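# Place four cartons flat on the low platform

## Task

Get all four cartons lying flat on the low platform, none on top of another and none projecting past the platform's edge, each with the same face up as when the scene began. Cartons must stay put without the robot holding them; at the end, release suction and move both tools away.

## Robot and tools

Robot: two arms, left_arm and right_arm. Each ends in a suction tool, not fingers. The cup point is the centre of the cup's rim, and the cup points along that point's own +z axis. About 4 cm behind the rim the tool widens, with its body and camera sticking out up to roughly 9 cm sideways, so leave room near walls and other cartons.

Scene frame: one frame is shared by both arms. The origin sits on the table surface midway between the arms. +z is up, +x points out across the table, and left_arm is on the +y side. The names left and right are labels only and do not match image sides. Reported positions are in metres, orientation is a quaternion in w,x,y,z order, and velocities are in m/s and rad/s. Printed positions can be somewhat off, more so when an arm reaches far.

execute_actions takes "actions", a list holding one item or nothing, plus an optional "pictures" flag. An empty list only reports the current state. An item with "rows" and optional "steps" (1 to 15, default 15, each step 1/30 s) is an action: one row is used per step, and the final row repeats if steps outnumber rows. An item with only "steps" (up to 300) is a wait, counted from the previous result, so your reply time uses part of it. A refused call sends nothing.

A row has 14 numbers, all within -1 to 1, always covering both arms: left dx, dy, dz, rx, ry, rz, left suction, then right dx, dy, dz, rx, ry, rz, right suction. The first six for each arm are an offset, not a pose: the target equals the cup point's pose in the most recent result that showed it (or its current pose before any such result, and for second and later calls in the same reply), shifted along the cup point's own axes. Each row counts from that same base, not from the prior row. Scale: 1.0 equals 0.6 m for dx, dy, dz and 180 degrees for the rotation; rx, ry, rz form a single rotation vector. Zeros are not a pause; they pull the arm back to the base pose. Suction: a value over 0.01 switches it on, 0.01 or less switches it off, and it stays as last sent, so repeat the current value for an arm you do not want to change.

move takes "target" (one 14-number row laid out and scaled exactly as above, offsets from the same base), optional "speed" (m/s, 0.002 to 0.5, default 0.25; rotation allowed up to twice that in rad/s) and optional "stop_force" (N, 13 to 80, shared by both arms). Each cup point travels a straight line; both finish together, lasting 0.5 to 10 s, and are cut off after 10 s. Suction values go out at the start. With stop_force, an arm whose wrist sensor feels that much extra push against its direction of travel for two steps stops, backs up to where it was two steps before, and holds; the other arm carries on. Use it with slow speeds for touching down; it is unreliable if the cup is also rotating, and should be left out when lifting away from something the cup presses on. Its result adds a "move:" line with the ending (done, off_target, moving, held, fault, contact) and limits (paced means the pose was clipped, held means some steps were blocked), plus each cup point's distance from its target.

wait takes "seconds" (0 to 10) and sends nothing new. zoom_image takes "camera" (cam_head_left, cam_head_right, cam_left_wrist, cam_right_wrist, each 672x504) and "region" [x0, y0, x1, y1] in pixels from the top-left, at most 504 by 504. finished_scene takes "scene" and closes it for good; call it only once the cartons are placed and both tools have released and backed off.

Control behaviour: each step the commanded pose is clipped to within 100 mm and 16 degrees of the measured pose, and motion trails commands by about 0.17 s. Big moves may not finish inside one action; check the reported pose and the "Hand target" line, then send the rest. "pose unreachable" and HELD mean the clearance check altered or blocked a command.

Picking: switch suction on and press the 36 mm rim fully onto a smooth flat face, away from edges, seams or holes. suction_measured near 0 means no seal; 0.83 or more means airtight. part_present turns 1 at 0.50 and back to 0 below 0.45. Under vacuum the cup shortens, so a held carton sits up to about 12 mm nearer the tool. To release, set the carton down on its support first, then switch suction off, and lift at least 15 mm. If the cup seals to the table, switch suction off to free it.

Results also give joint torques (offset and noisy, not a contact gauge) and Wrist force/Wrist torque per arm in its own end-effector axes, offset up to about 5.5 N, noise up to about 3.4 N, saturating near 100 N; force on a surface points back into the arm. "no reading" is normal at the start.

Avoid: pressing past contact on stiff surfaces (any outside force of 150 N or joint torque at its limit stops that arm for 10 s), fast touchdowns, arms colliding or pushing on each other, dropping or flinging cartons, and knocking anything off the table, which fails the job. Holding loads heats motors; MOTOR HOT appears at 70 °C and an over-temperature stop comes at 85 °C, so do not hover with a load for long. Objects may occasionally get a small external nudge; recheck positions before finishing.

Each tool is called after "Call:" as name(argument=value, ...), one argument or row to a line, values as JSON.

## Session

Call:
execute_actions(
  actions=[],
)

Scene clock: 0.00 s of 9600.00 s.
left_arm: end_effector_position=(+0.6898, +0.4815, +0.1975) suction_measured=0.01 part_present=0 end_effector_quat_wxyz=(-0.001, -0.285, +0.959, +0.000) end_effector_velocity=(+0.000, +0.000, +0.000) end_effector_angular_velocity=(+0.000, -0.000, -0.000) | right_arm: end_effector_position=(+0.5659, -0.5117, +0.1984) suction_measured=0.01 part_present=0 end_effector_quat_wxyz=(-0.001, +0.300, +0.954, -0.000) end_effector_velocity=(-0.000, -0.000, -0.000) end_effector_angular_velocity=(-0.001, +0.001, +0.000)
Joint positions: left_arm=[-0.281 -1.555  2.145 -2.159 -1.572  2.336] | right_arm=[-0.28  -1.556  2.145 -2.158 -1.571 -2.899]
Joint velocities: left_arm=[ 0.  0. -0.  0.  0.  0.] | right_arm=[ 0.     0.     0.    -0.    -0.001 -0.   ]
Joint torques (N m, as the arm reports them, + toward a larger angle): no reading
Motor temperatures (°C, as the motors report them): left_arm=[22 21 22 30 30 30] | right_arm=[19 20 21 28 29 30]
Wrist force (N, on the end effector, along its own x y z axes, offset not removed): no reading
Wrist torque (N m, same axes, about the end effector's origin, offset not removed): no reading
Hand target (left_arm): +0.690, +0.482, +0.197; -0.001, -0.285, +0.959, +0.000
Hand target (right_arm): +0.566, -0.512, +0.198; -0.001, +0.300, +0.954, -0.000

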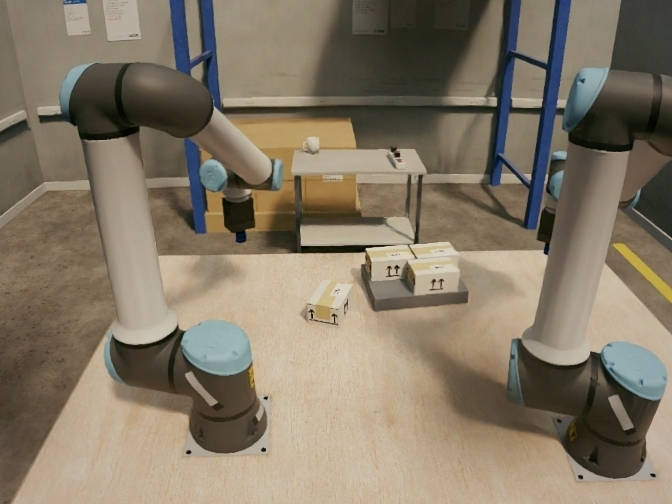

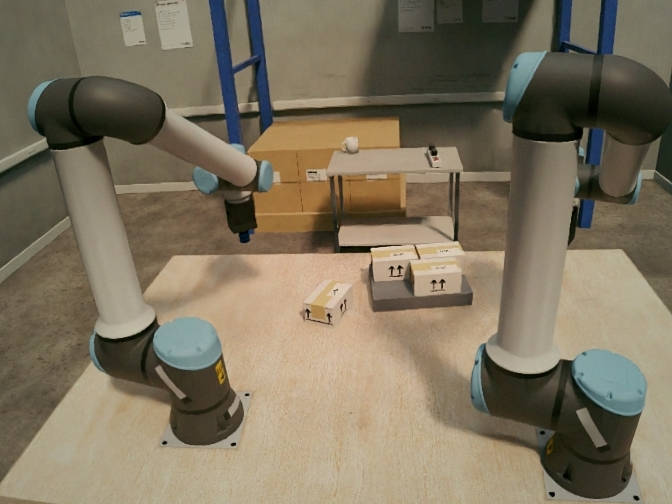

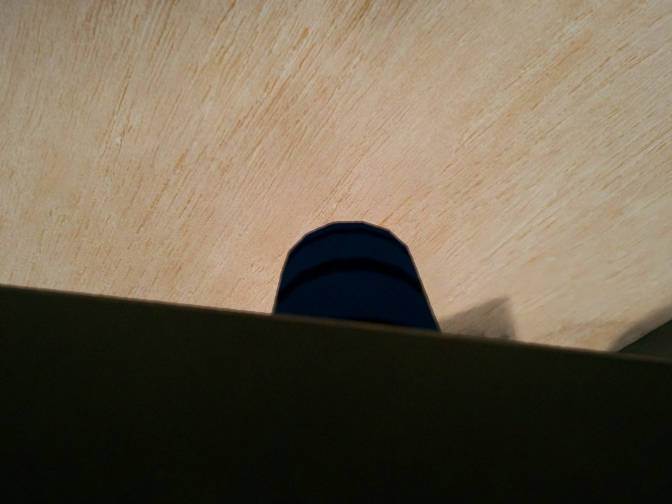

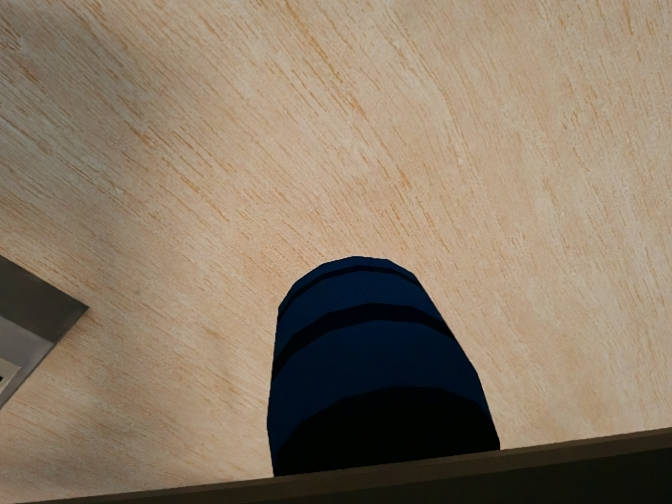

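Call:
zoom_image(
  camera="cam_head_left",
  region=[290, 230, 490, 340],
)

Call:
zoom_image(
  camera="cam_head_right",
  region=[290, 230, 490, 340],
)

Region (290, 230, 490, 340) of cam_head_left's 672x504 image, scaled by 2.520, with more detail than that image has; it fills the top 277 rows of this view, and the rest is white.

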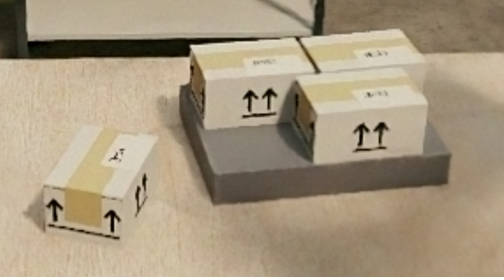

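Region (290, 230, 490, 340) of cam_head_right's 672x504 image, scaled by 2.520, with more detail than that image has; it fills the top 277 rows of this view, and the rest is white.

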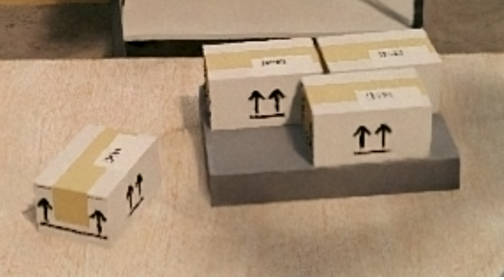

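Call:
move(
  target=[0.507,-0.29,-0.171,0,0,0,0, 0.2046,0.45,-0.27,0,0,0,0],
  speed=0.35,
)

Scene clock: 62.17 s of 9600.00 s.
left_arm: end_effector_position=(+0.5297, +0.1705, +0.3000) suction_measured=0.01 part_present=0 end_effector_quat_wxyz=(-0.001, -0.285, +0.959, +0.001) end_effector_velocity=(-0.001, -0.003, +0.001) end_effector_angular_velocity=(-0.001, +0.000, +0.001) | right_arm: end_effector_position=(+0.6201, -0.2206, +0.3601) suction_measured=0.01 part_present=0 end_effector_quat_wxyz=(-0.000, +0.300, +0.954, -0.001) end_effector_velocity=(+0.001, +0.001, +0.001) end_effector_angular_velocity=(-0.001, +0.000, -0.001)
Joint positions: left_arm=[-0.915 -1.8    2.157 -1.926 -1.572  1.702] | right_arm=[ 0.178 -1.523  1.797 -1.844 -1.571 -2.441]
Joint velocities: left_arm=[-0.005 -0.    -0.002  0.002 -0.001 -0.005] | right_arm=[ 0.002  0.002 -0.004  0.002 -0.001  0.003]
Joint torques (N m, as the arm reports them, + toward a larger angle): left_arm=[-11.33 -44.98 -54.88  -0.23   2.44  -2.37] | right_arm=[ 13.45 -42.87 -56.55  -1.44  -4.02   2.69]
Motor temperatures (°C, as the motors report them): left_arm=[22 21 22 30 30 30] | right_arm=[19 20 21 28 29 30]
Wrist force (N, on the end effector, along its own x y z axes, offset not removed): left_arm=[-0.7 -0.7 3.5] | right_arm=[6.7 -0.9 -0.2]
Wrist torque (N m, same axes, about the end effector's origin, offset not removed): left_arm=[-0.04 0.12 -0.01] | right_arm=[-0.26 -1.06 0.09]
Hand target (left_arm): +0.530, +0.170, +0.300; -0.001, -0.285, +0.959, +0.001
Hand target (right_arm): +0.620, -0.220, +0.360; -0.000, +0.300, +0.954, -0.001
Off the commanded pose (left_arm): 0.001 m, 0 deg.
Off the commanded pose (right_arm): 0.001 m, 0 deg.
After step 90, 57.33 s passed at rest.
move: done

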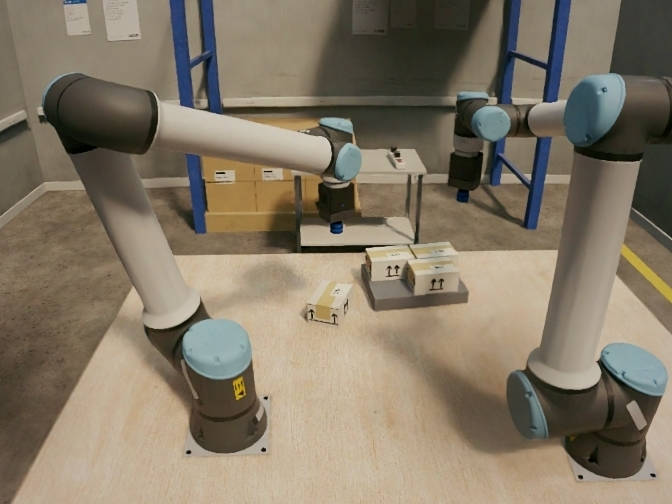

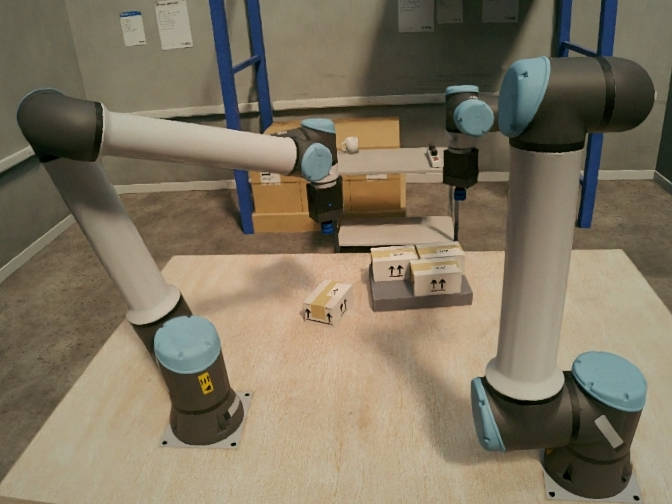

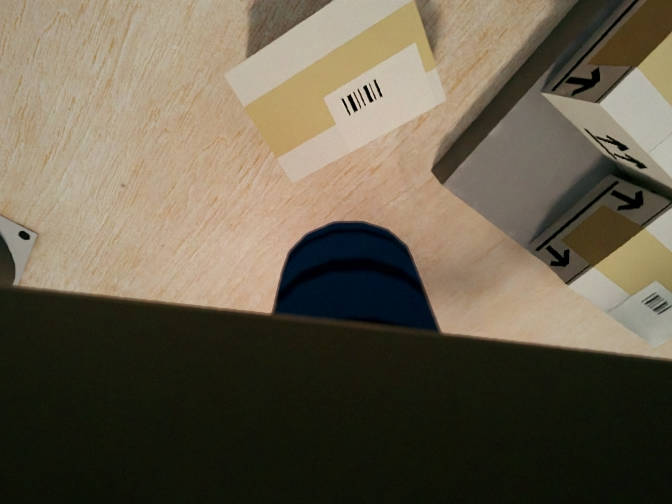

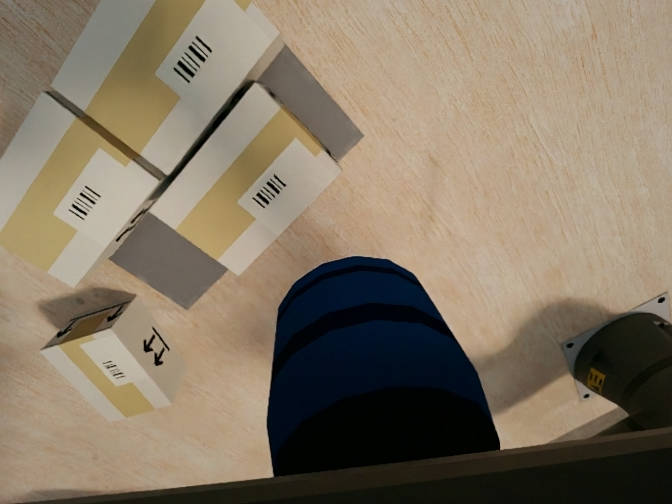

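Call:
zoom_image(
  camera="cam_right_wrist",
  region=[0, 0, 400, 330],
)

Call:
zoom_image(
  camera="cam_left_wrist",
  region=[200, 0, 672, 354],
)

Call:
zoom_image(
  camera="cam_right_wrist",
  region=[20, 270, 220, 430],
)

Region (0, 0, 400, 330) of cam_right_wrist's 672x504 image, scaled by 1.260, with more detail than that image has; it fills the top 416 rows of this view, and the rest is white.

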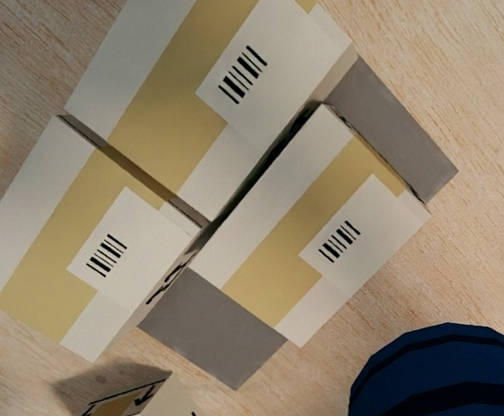

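Region (200, 0, 672, 354) of cam_left_wrist's 672x504 image, scaled by 1.068, with more detail than that image has; it fills the top 378 rows of this view, and the rest is white.

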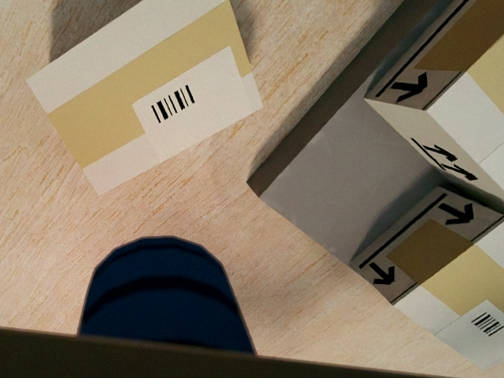

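Region (20, 270, 220, 430) of cam_right_wrist's 672x504 image, scaled by 2.520, with more detail than that image has; it fills the top 403 rows of this view, and the rest is white.

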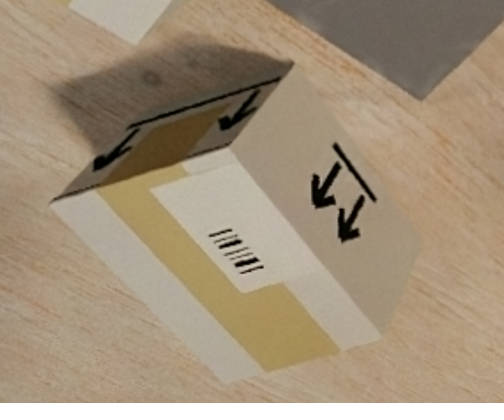

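Call:
move(
  target=[-0.0667,-0.0045,0.1667,0,0,0,0, 0.0626,0.1189,0.1667,0,0,0,0],
  speed=0.3,
)

Scene clock: 137.17 s of 9600.00 s.
left_arm: end_effector_position=(+0.5644, +0.1901, +0.2003) suction_measured=0.01 part_present=0 end_effector_quat_wxyz=(-0.001, -0.285, +0.959, +0.001) end_effector_velocity=(+0.001, +0.000, -0.002) end_effector_angular_velocity=(-0.001, -0.000, +0.000) | right_arm: end_effector_position=(+0.6299, -0.1409, +0.2603) suction_measured=0.01 part_present=0 end_effector_quat_wxyz=(-0.000, +0.300, +0.954, -0.001) end_effector_velocity=(+0.001, +0.001, -0.002) end_effector_angular_velocity=(-0.000, +0.001, -0.001)
Joint positions: left_arm=[-0.841 -1.67   2.248 -2.147 -1.572  1.776] | right_arm=[ 0.286 -1.4    1.846 -2.015 -1.571 -2.333]
Joint velocities: left_arm=[ 0.002  0.004  0.001 -0.005 -0.     0.002] | right_arm=[ 0.001  0.004  0.    -0.003  0.     0.002]
Joint torques (N m, as the arm reports them, + toward a larger angle): left_arm=[ 13.07 -18.09 -33.94  -6.39  -1.89   2.71] | right_arm=[ 12.29 -47.57 -52.59  -7.98  -4.14   3.02]
Motor temperatures (°C, as the motors report them): left_arm=[22 21 22 30 30 30] | right_arm=[19 20 21 28 29 30]
Wrist force (N, on the end effector, along its own x y z axes, offset not removed): left_arm=[-5.2 -0.7 -0.8] | right_arm=[4.9 -2.3 0.7]
Wrist torque (N m, same axes, about the end effector's origin, offset not removed): left_arm=[-0.09 0.92 -0.03] | right_arm=[-0.48 -0.71 0.08]
Hand target (left_arm): +0.565, +0.190, +0.200; -0.001, -0.285, +0.959, +0.001
Hand target (right_arm): +0.630, -0.141, +0.260; -0.000, +0.300, +0.954, -0.001
Off the commanded pose (left_arm): 0.000 m, 0 deg.
Off the commanded pose (right_arm): 0.000 m, 0 deg.
After step 90, 70.83 s passed at rest.
move: done

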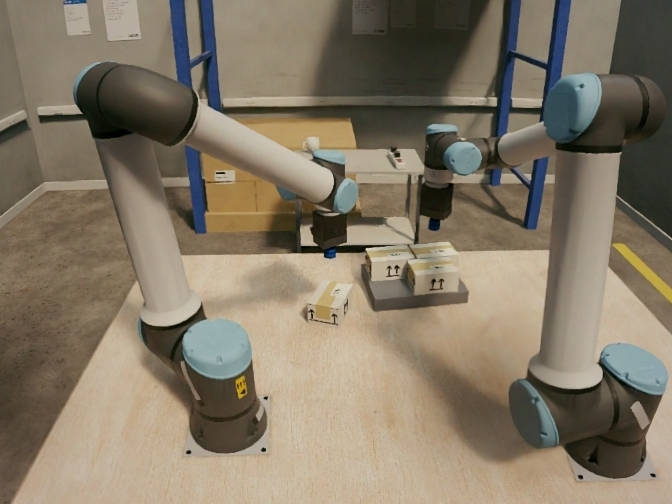

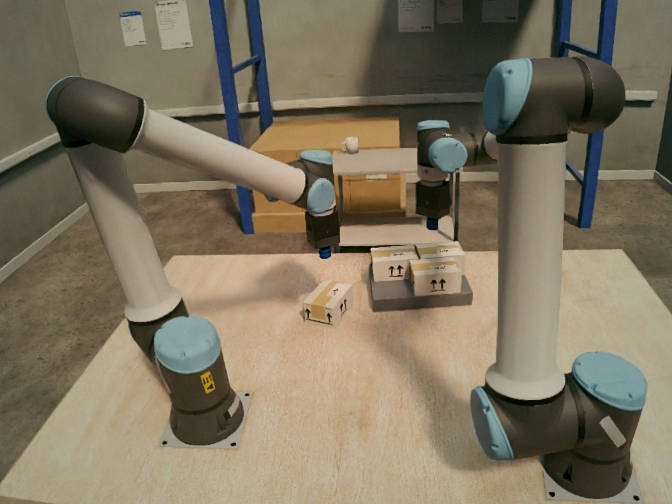

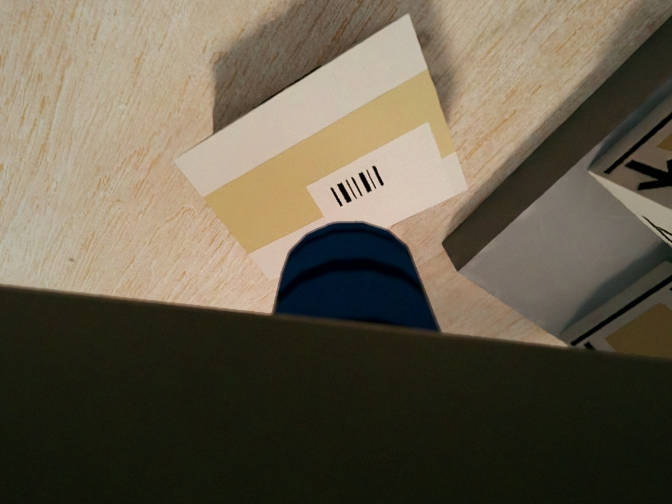

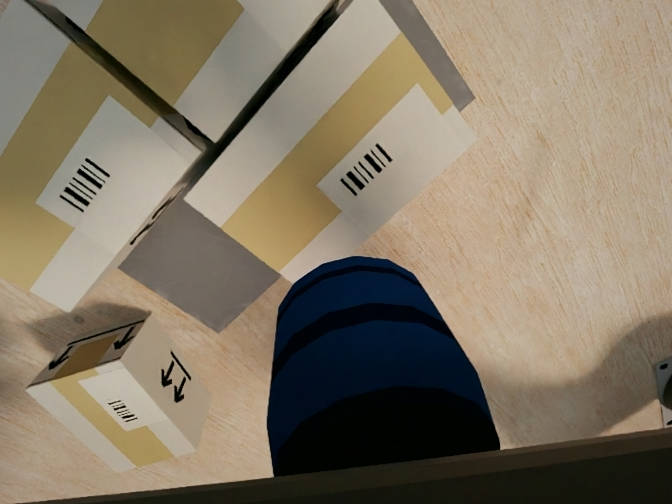

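Call:
zoom_image(
  camera="cam_right_wrist",
  region=[100, 0, 500, 350],
)

Call:
zoom_image(
  camera="cam_right_wrist",
  region=[0, 0, 260, 350],
)

Call:
zoom_image(
  camera="cam_left_wrist",
  region=[400, 0, 672, 360],
)

Region (100, 0, 500, 350) of cam_right_wrist's 672x504 image, scaled by 1.260, with more detail than that image has; it fills the top 441 rows of this view, and the rest is white.

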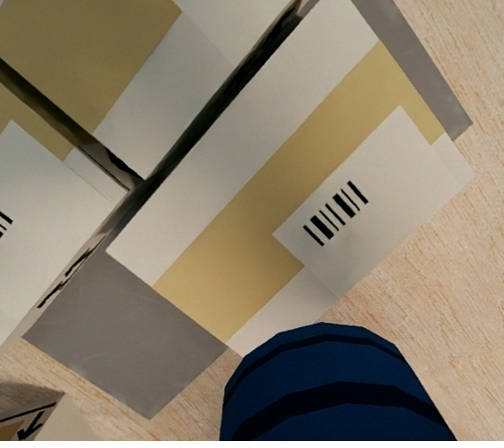

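Region (0, 0, 260, 350) of cam_right_wrist's 672x504 image, scaled by 1.440, with more detail than that image has; it fills the left 374 columns of this view, and the rest is white.

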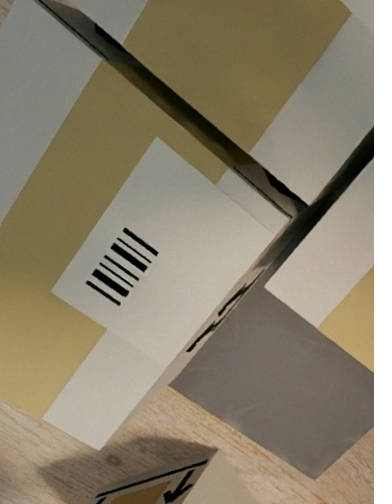

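Region (400, 0, 672, 360) of cam_left_wrist's 672x504 image, scaled by 1.400, with more detail than that image has; it fills the left 381 columns of this view, and the rest is white.

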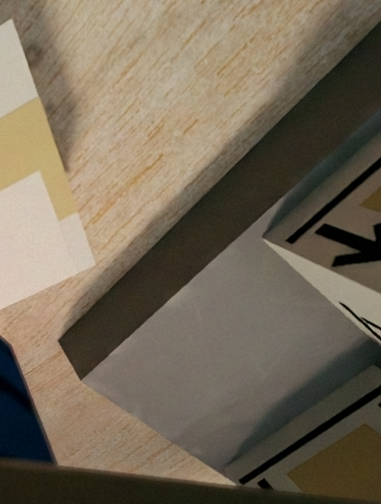

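Call:
zoom_image(
  camera="cam_head_left",
  region=[355, 235, 475, 320],
)

Call:
zoom_image(
  camera="cam_head_right",
  region=[360, 235, 480, 320],
)

Region (355, 235, 475, 320) of cam_head_left's 672x504 image, scaled by 4.200, with more detail than that image has; it fills the top 357 rows of this view, and the rest is white.

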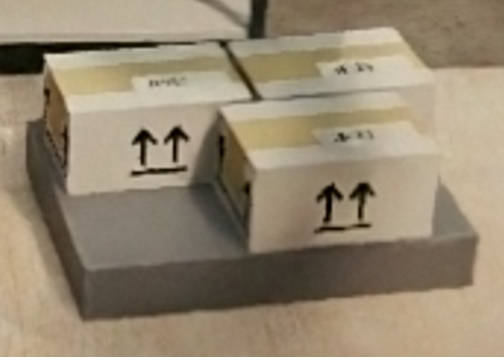

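Region (360, 235, 480, 320) of cam_head_right's 672x504 image, scaled by 4.200, with more detail than that image has; it fills the top 357 rows of this view, and the rest is white.

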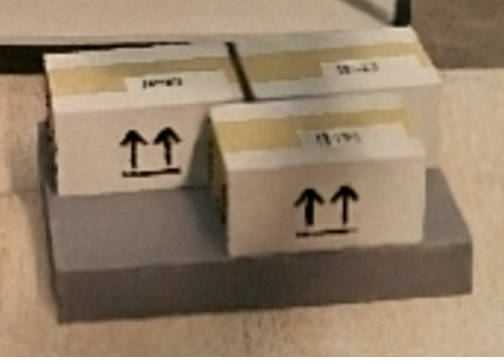

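Call:
move(
  target=[0.003,0.0167,0.142,0,0,0,0, 0.005,0.008,0.167,0,0,0,0],
  speed=0.2,
)

Scene clock: 228.37 s of 9600.00 s.
left_arm: end_effector_position=(+0.5572, +0.1977, +0.1156) suction_measured=0.01 part_present=0 end_effector_quat_wxyz=(-0.001, -0.285, +0.959, +0.001) end_effector_velocity=(+0.001, -0.001, -0.002) end_effector_angular_velocity=(-0.002, -0.002, -0.000) | right_arm: end_effector_position=(+0.6301, -0.1353, +0.1606) suction_measured=0.01 part_present=0 end_effector_quat_wxyz=(-0.000, +0.300, +0.954, -0.001) end_effector_velocity=(+0.000, +0.000, -0.003) end_effector_angular_velocity=(+0.000, -0.000, -0.000)
Joint positions: left_arm=[-0.841 -1.571  2.347 -2.344 -1.572  1.776] | right_arm=[ 0.293 -1.309  1.934 -2.194 -1.572 -2.326]
Joint velocities: left_arm=[ 0.     0.004  0.001 -0.008 -0.     0.   ] | right_arm=[ 0.     0.004  0.002 -0.006  0.     0.   ]
Joint torques (N m, as the arm reports them, + toward a larger angle): left_arm=[ 12.38 -20.93 -29.5   -6.64   0.94   2.64] | right_arm=[ 11.49 -53.19 -33.64  -8.14  -1.59   3.05]
Motor temperatures (°C, as the motors report them): left_arm=[22 21 22 30 30 30] | right_arm=[19 20 21 28 29 30]
Wrist force (N, on the end effector, along its own x y z axes, offset not removed): left_arm=[-2.1 -2.1 0.9] | right_arm=[1.2 0.0 -1.3]
Wrist torque (N m, same axes, about the end effector's origin, offset not removed): left_arm=[-0.31 0.24 -0.04] | right_arm=[-0.12 -0.09 -0.01]
Hand target (left_arm): +0.557, +0.198, +0.115; -0.001, -0.285, +0.959, +0.001
Hand target (right_arm): +0.630, -0.135, +0.160; -0.000, +0.300, +0.954, -0.001
Off the commanded pose (left_arm): 0.000 m, 0 deg.
Off the commanded pose (right_arm): 0.000 m, 0 deg.
After step 90, 87.07 s passed at rest.
move: done

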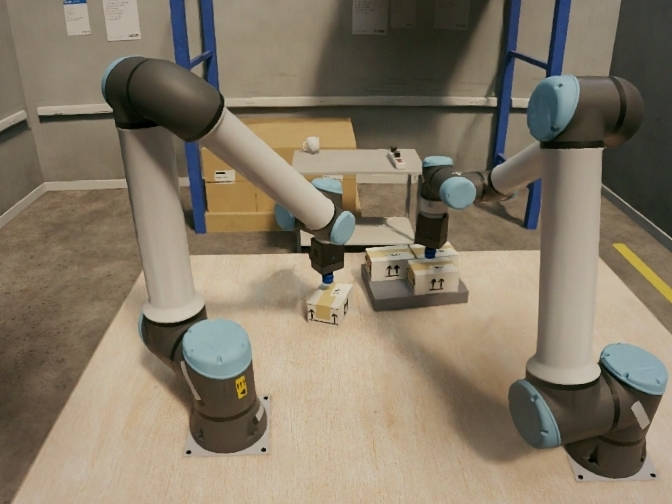

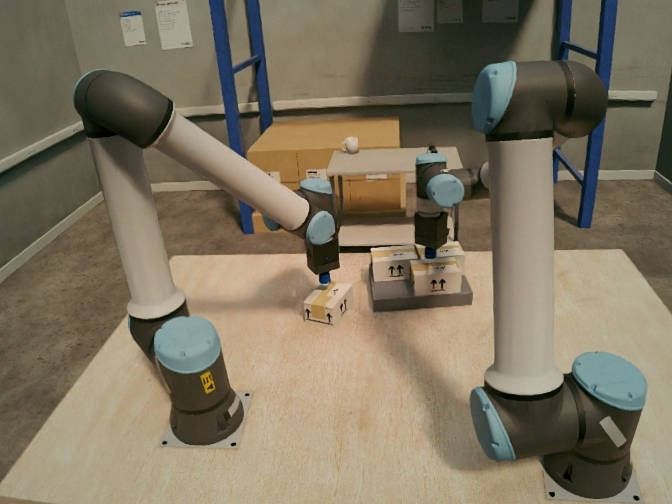

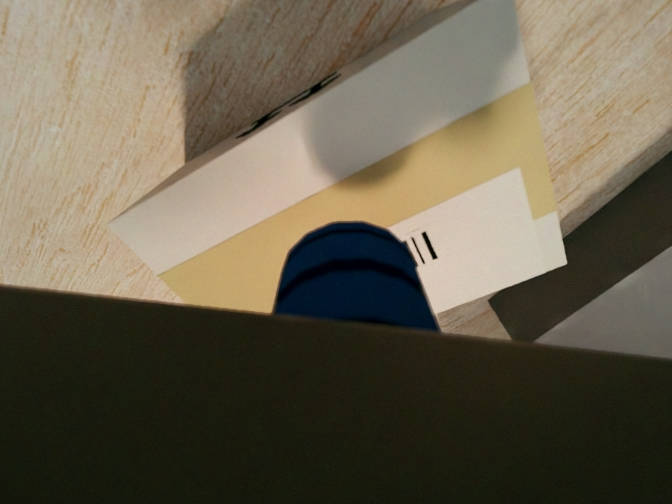

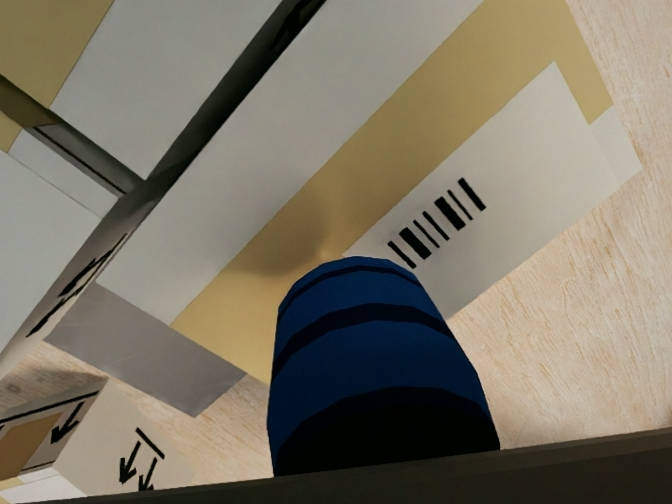

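Call:
zoom_image(
  camera="cam_left_wrist",
  region=[250, 200, 460, 340],
)

Call:
zoom_image(
  camera="cam_right_wrist",
  region=[240, 230, 520, 480],
)

Call:
zoom_image(
  camera="cam_head_left",
  region=[290, 235, 480, 335],
)

Region (250, 200, 460, 340) of cam_left_wrist's 672x504 image, scaled by 2.400, with more detail than that image has.

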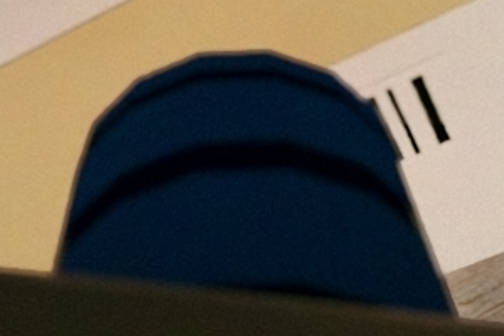

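Region (240, 230, 520, 480) of cam_right_wrist's 672x504 image, scaled by 1.800, with more detail than that image has; it fills the top 450 rows of this view, and the rest is white.

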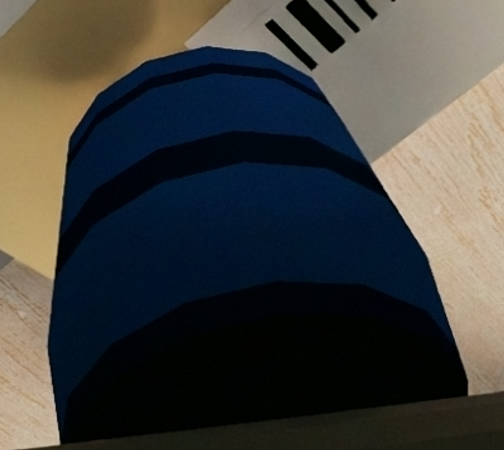

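Region (290, 235, 480, 335) of cam_head_left's 672x504 image, scaled by 2.653, with more detail than that image has; it fills the top 265 rows of this view, and the rest is white.

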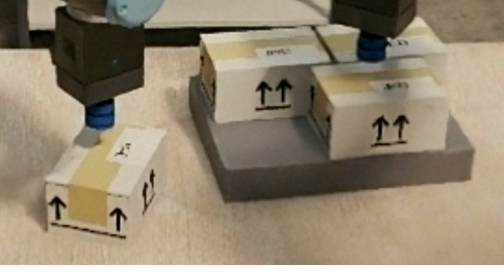

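Call:
move(
  target=[0.0083,0,0.06,0,0,0,1, -0.0175,0,0.062,0,0,0,1],
  speed=0.04,
  stop_force=18,
)

Scene clock: 259.27 s of 9600.00 s.
left_arm: end_effector_position=(+0.5530, +0.1951, +0.0800) suction_measured=0.01 part_present=0 end_effector_quat_wxyz=(-0.001, -0.285, +0.959, +0.001) end_effector_velocity=(-0.000, -0.000, -0.003) end_effector_angular_velocity=(-0.000, -0.000, -0.001) | right_arm: end_effector_position=(+0.6385, -0.1413, +0.1237) suction_measured=0.80 part_present=1 end_effector_quat_wxyz=(-0.001, +0.300, +0.954, -0.001) end_effector_velocity=(+0.000, +0.001, -0.004) end_effector_angular_velocity=(+0.001, +0.001, +0.002)
Joint positions: left_arm=[-0.85  -1.515  2.379 -2.433 -1.572  1.767] | right_arm=[ 0.283 -1.262  1.951 -2.258 -1.571 -2.336]
Joint velocities: left_arm=[-0.001  0.005  0.002 -0.007 -0.     0.   ] | right_arm=[ 0.001  0.005  0.001 -0.005  0.001 -0.001]
Joint torques (N m, as the arm reports them, + toward a larger angle): left_arm=[-11.14 -23.11 -26.87  -7.04  -0.61  -2.66] | right_arm=[-15.35 -58.96 -36.64  -8.52   0.17  -2.32]
Motor temperatures (°C, as the motors report them): left_arm=[22 21 22 30 30 30] | right_arm=[19 20 21 28 29 30]
Wrist force (N, on the end effector, along its own x y z axes, offset not removed): left_arm=[-1.5 -0.3 -2.6] | right_arm=[3.8 0.0 2.0]
Wrist torque (N m, same axes, about the end effector's origin, offset not removed): left_arm=[0.25 0.12 0.05] | right_arm=[0.28 -0.63 0.10]
Hand target (left_arm): +0.553, +0.195, +0.080; -0.001, -0.285, +0.959, +0.001
Hand target (right_arm): +0.639, -0.141, +0.123; -0.000, +0.300, +0.954, -0.001
Off the commanded pose (left_arm): 0.000 m, 0 deg.
Off the commanded pose (right_arm): 0.000 m, 0 deg.
After step 90, 26.53 s passed at rest.
move: done

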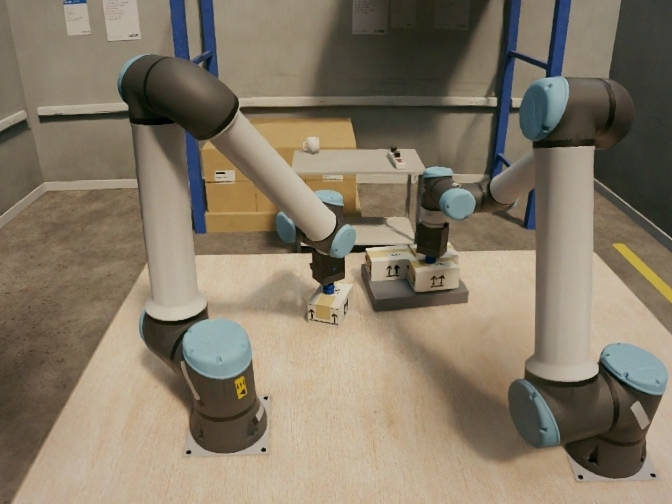

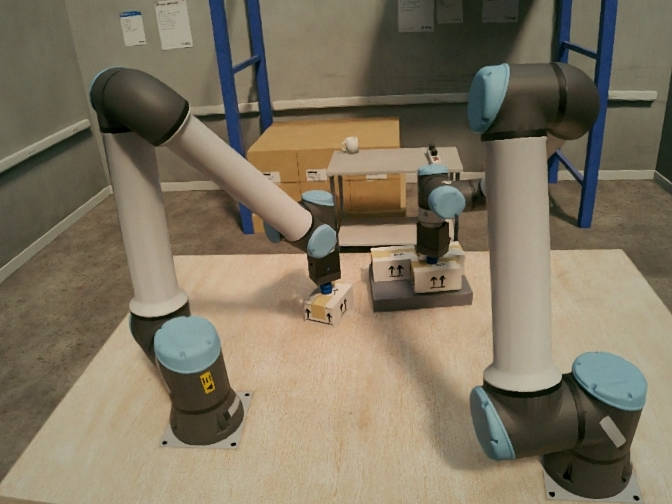

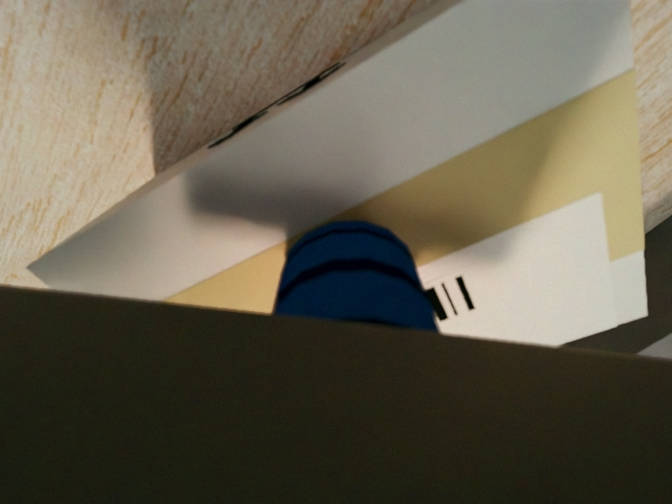

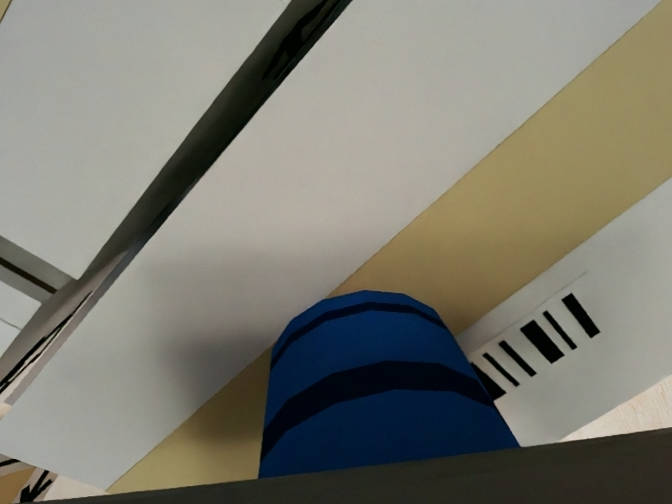

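Call:
move(
  target=[0.005,0,0.014,0,0,0,1, 0,0,-0.015,0,0,0,1],
  speed=0.02,
  stop_force=18,
)

Scene clock: 268.63 s of 9600.00 s.
left_arm: end_effector_position=(+0.5506, +0.1936, +0.0719) suction_measured=0.91 part_present=1 end_effector_quat_wxyz=(-0.001, -0.285, +0.959, +0.001) end_effector_velocity=(-0.000, -0.001, -0.002) end_effector_angular_velocity=(+0.000, -0.001, -0.000) | right_arm: end_effector_position=(+0.6386, -0.1413, +0.1323) suction_measured=0.95 part_present=1 end_effector_quat_wxyz=(-0.001, +0.300, +0.954, -0.001) end_effector_velocity=(-0.000, +0.001, +0.003) end_effector_angular_velocity=(-0.001, -0.000, +0.001)
Joint positions: left_arm=[-0.855 -1.503  2.388 -2.453 -1.572  1.761] | right_arm=[ 0.283 -1.272  1.945 -2.242 -1.572 -2.336]
Joint velocities: left_arm=[-0.002  0.004  0.002 -0.007  0.001 -0.002] | right_arm=[ 0.002 -0.003 -0.002  0.005 -0.001  0.001]
Joint torques (N m, as the arm reports them, + toward a larger angle): left_arm=[-10.78 -26.82 -27.23  -6.55  -0.14  -2.51] | right_arm=[ 11.15 -73.24 -48.74  -1.79  -2.34   2.88]
Motor temperatures (°C, as the motors report them): left_arm=[22 21 22 30 30 30] | right_arm=[19 20 21 28 29 30]
Wrist force (N, on the end effector, along its own x y z axes, offset not removed): left_arm=[0.6 -0.8 5.9] | right_arm=[2.4 0.4 2.7]
Wrist torque (N m, same axes, about the end effector's origin, offset not removed): left_arm=[0.03 -0.11 -0.10] | right_arm=[-0.15 -0.38 0.06]
Hand target (left_arm): +0.551, +0.194, +0.072; -0.001, -0.285, +0.959, +0.001
Hand target (right_arm): +0.639, -0.141, +0.133; -0.001, +0.300, +0.954, -0.001
Off the commanded pose (left_arm): 0.000 m, 0 deg.
Off the commanded pose (right_arm): 0.000 m, 0 deg.
After step 90, 5.60 s passed at rest.
move: done

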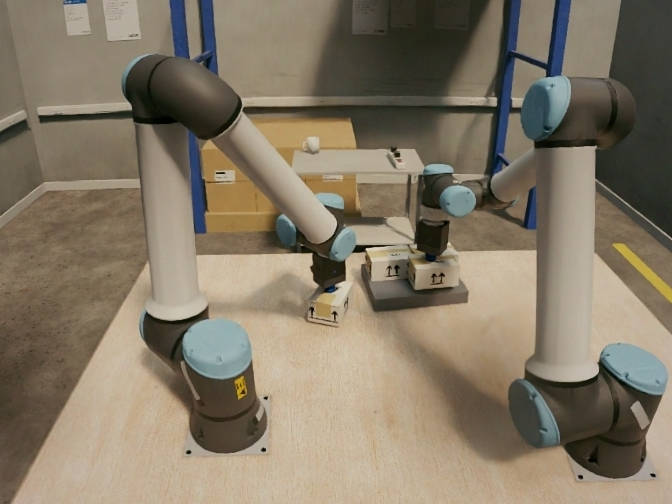

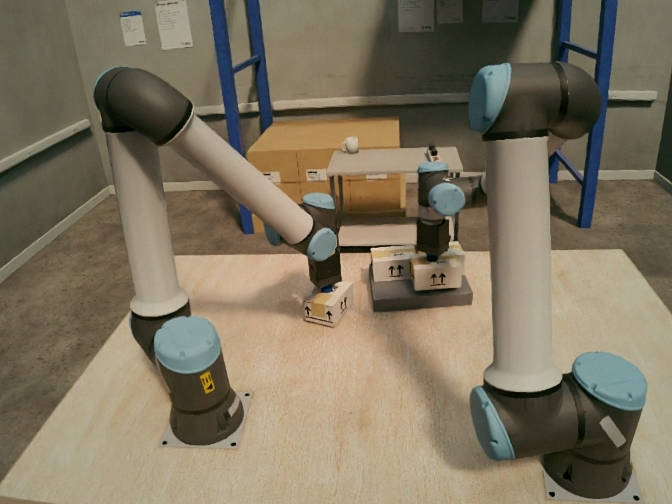

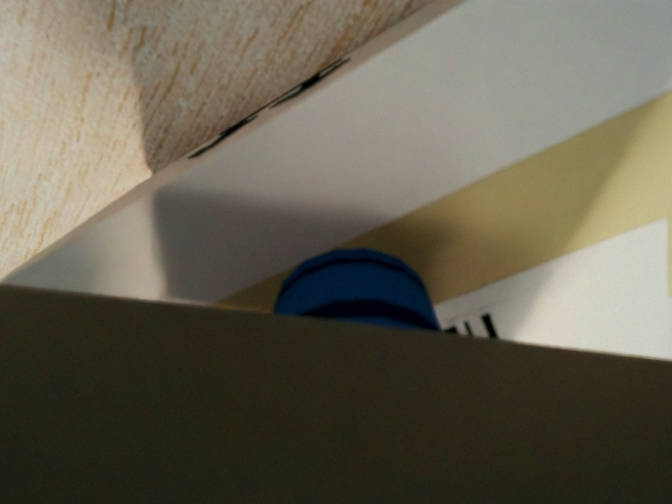

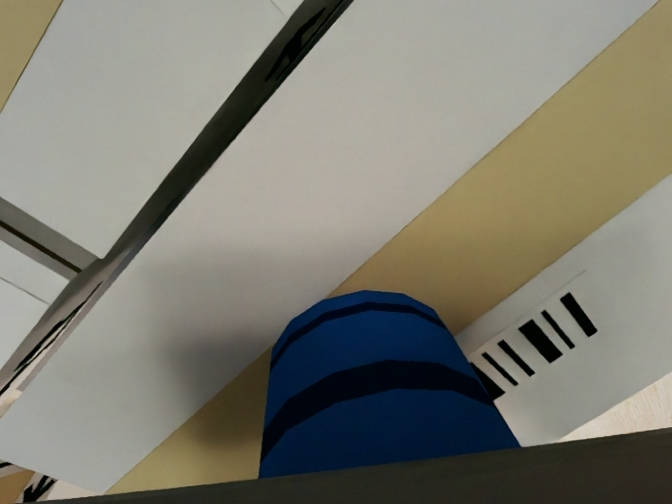

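Call:
zoom_image(
  camera="cam_head_left",
  region=[355, 235, 475, 320],
)

Region (355, 235, 475, 320) of cam_head_left's 672x504 image, scaled by 4.200, with more detail than that image has; it fills the top 357 rows of this view, and the rest is white.

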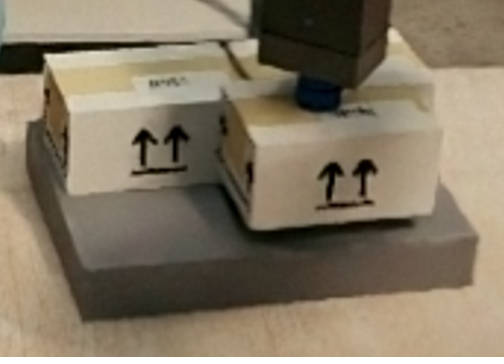

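Call:
move(
  target=[0,0,-0.06,0,0,0,1, -0.0294,-0.0364,0.025,0,0,0,1],
  speed=0.06,
)

Call:
zoom_image(
  camera="cam_head_right",
  region=[360, 235, 480, 320],
)

Call:
zoom_image(
  camera="cam_head_left",
  region=[355, 235, 475, 320],
)

Scene clock: 292.53 s of 9600.00 s.
left_arm: end_effector_position=(+0.5507, +0.1935, +0.1075) suction_measured=0.93 part_present=1 end_effector_quat_wxyz=(-0.001, -0.285, +0.959, +0.001) end_effector_velocity=(-0.000, +0.000, +0.002) end_effector_angular_velocity=(+0.000, +0.000, -0.000) | right_arm: end_effector_position=(+0.6405, -0.1691, +0.1175) suction_measured=0.95 part_present=1 end_effector_quat_wxyz=(-0.001, +0.300, +0.954, -0.001) end_effector_velocity=(+0.000, -0.002, -0.001) end_effector_angular_velocity=(+0.000, -0.000, +0.000)
Joint positions: left_arm=[-0.855 -1.565  2.36  -2.364 -1.572  1.761] | right_arm=[ 0.246 -1.268  1.973 -2.274 -1.571 -2.374]
Joint velocities: left_arm=[ 0.    -0.004 -0.002  0.007 -0.     0.   ] | right_arm=[-0.003 -0.     0.002 -0.002  0.    -0.003]
Joint torques (N m, as the arm reports them, + toward a larger angle): left_arm=[  9.45 -57.28 -47.38  -0.94  -1.66   2.63] | right_arm=[-16.19 -56.56 -34.47  -8.52  -2.43  -2.51]
Motor temperatures (°C, as the motors report them): left_arm=[22 21 22 30 30 30] | right_arm=[19 20 21 28 29 30]
Wrist force (N, on the end effector, along its own x y z axes, offset not removed): left_arm=[-0.9 -0.6 5.0] | right_arm=[2.7 2.2 2.1]
Wrist torque (N m, same axes, about the end effector's origin, offset not removed): left_arm=[0.16 0.12 -0.03] | right_arm=[0.24 -0.48 0.00]
Hand target (left_arm): +0.551, +0.194, +0.108; -0.001, -0.285, +0.959, +0.001
Hand target (right_arm): +0.640, -0.169, +0.117; -0.001, +0.300, +0.954, -0.001
Off the commanded pose (left_arm): 0.000 m, 0 deg.
Off the commanded pose (right_arm): 0.000 m, 0 deg.
After step 90, 19.83 s passed at rest.
move: done

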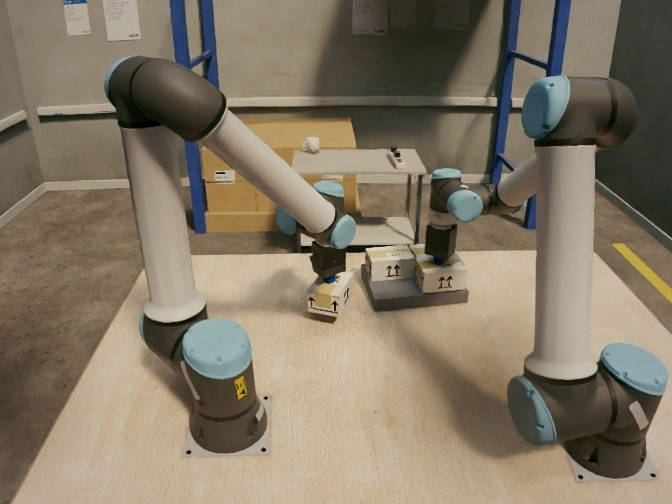

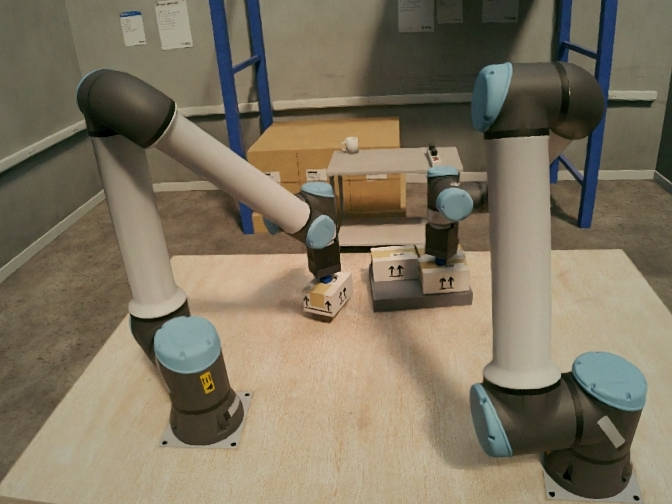

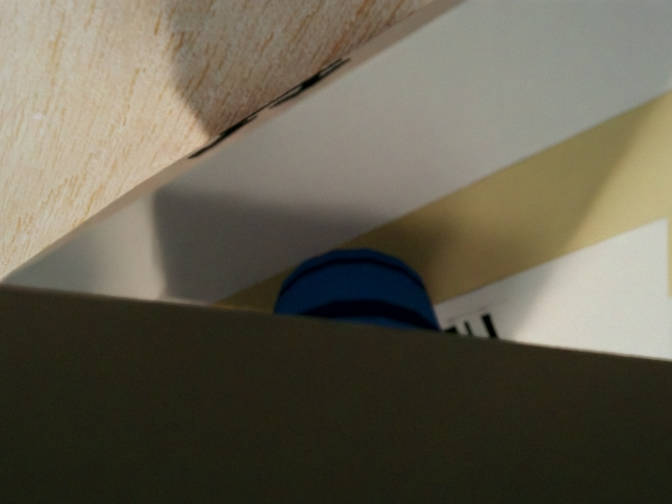

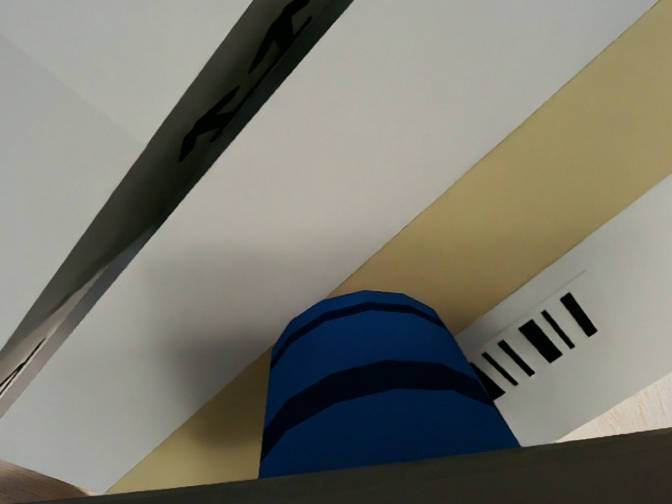

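Region (360, 235, 480, 320) of cam_head_right's 672x504 image, scaled by 4.200, with more detail than that image has; it fills the top 357 rows of this view, and the rest is white.

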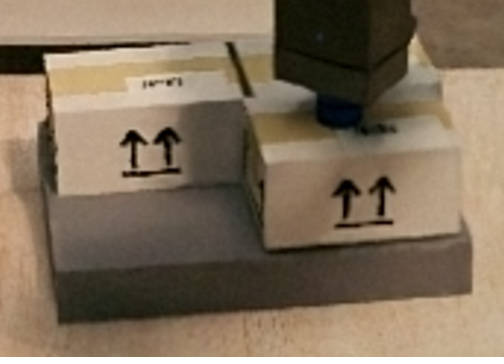

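Region (355, 235, 475, 320) of cam_head_left's 672x504 image, scaled by 4.200, with more detail than that image has; it fills the top 357 rows of this view, and the rest is white.

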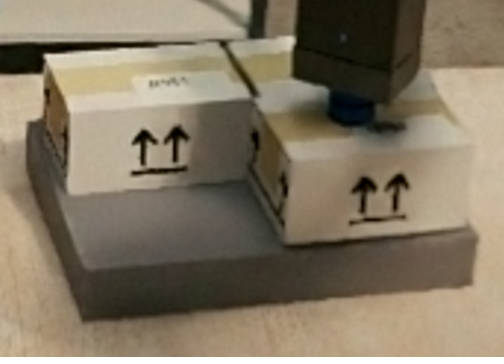

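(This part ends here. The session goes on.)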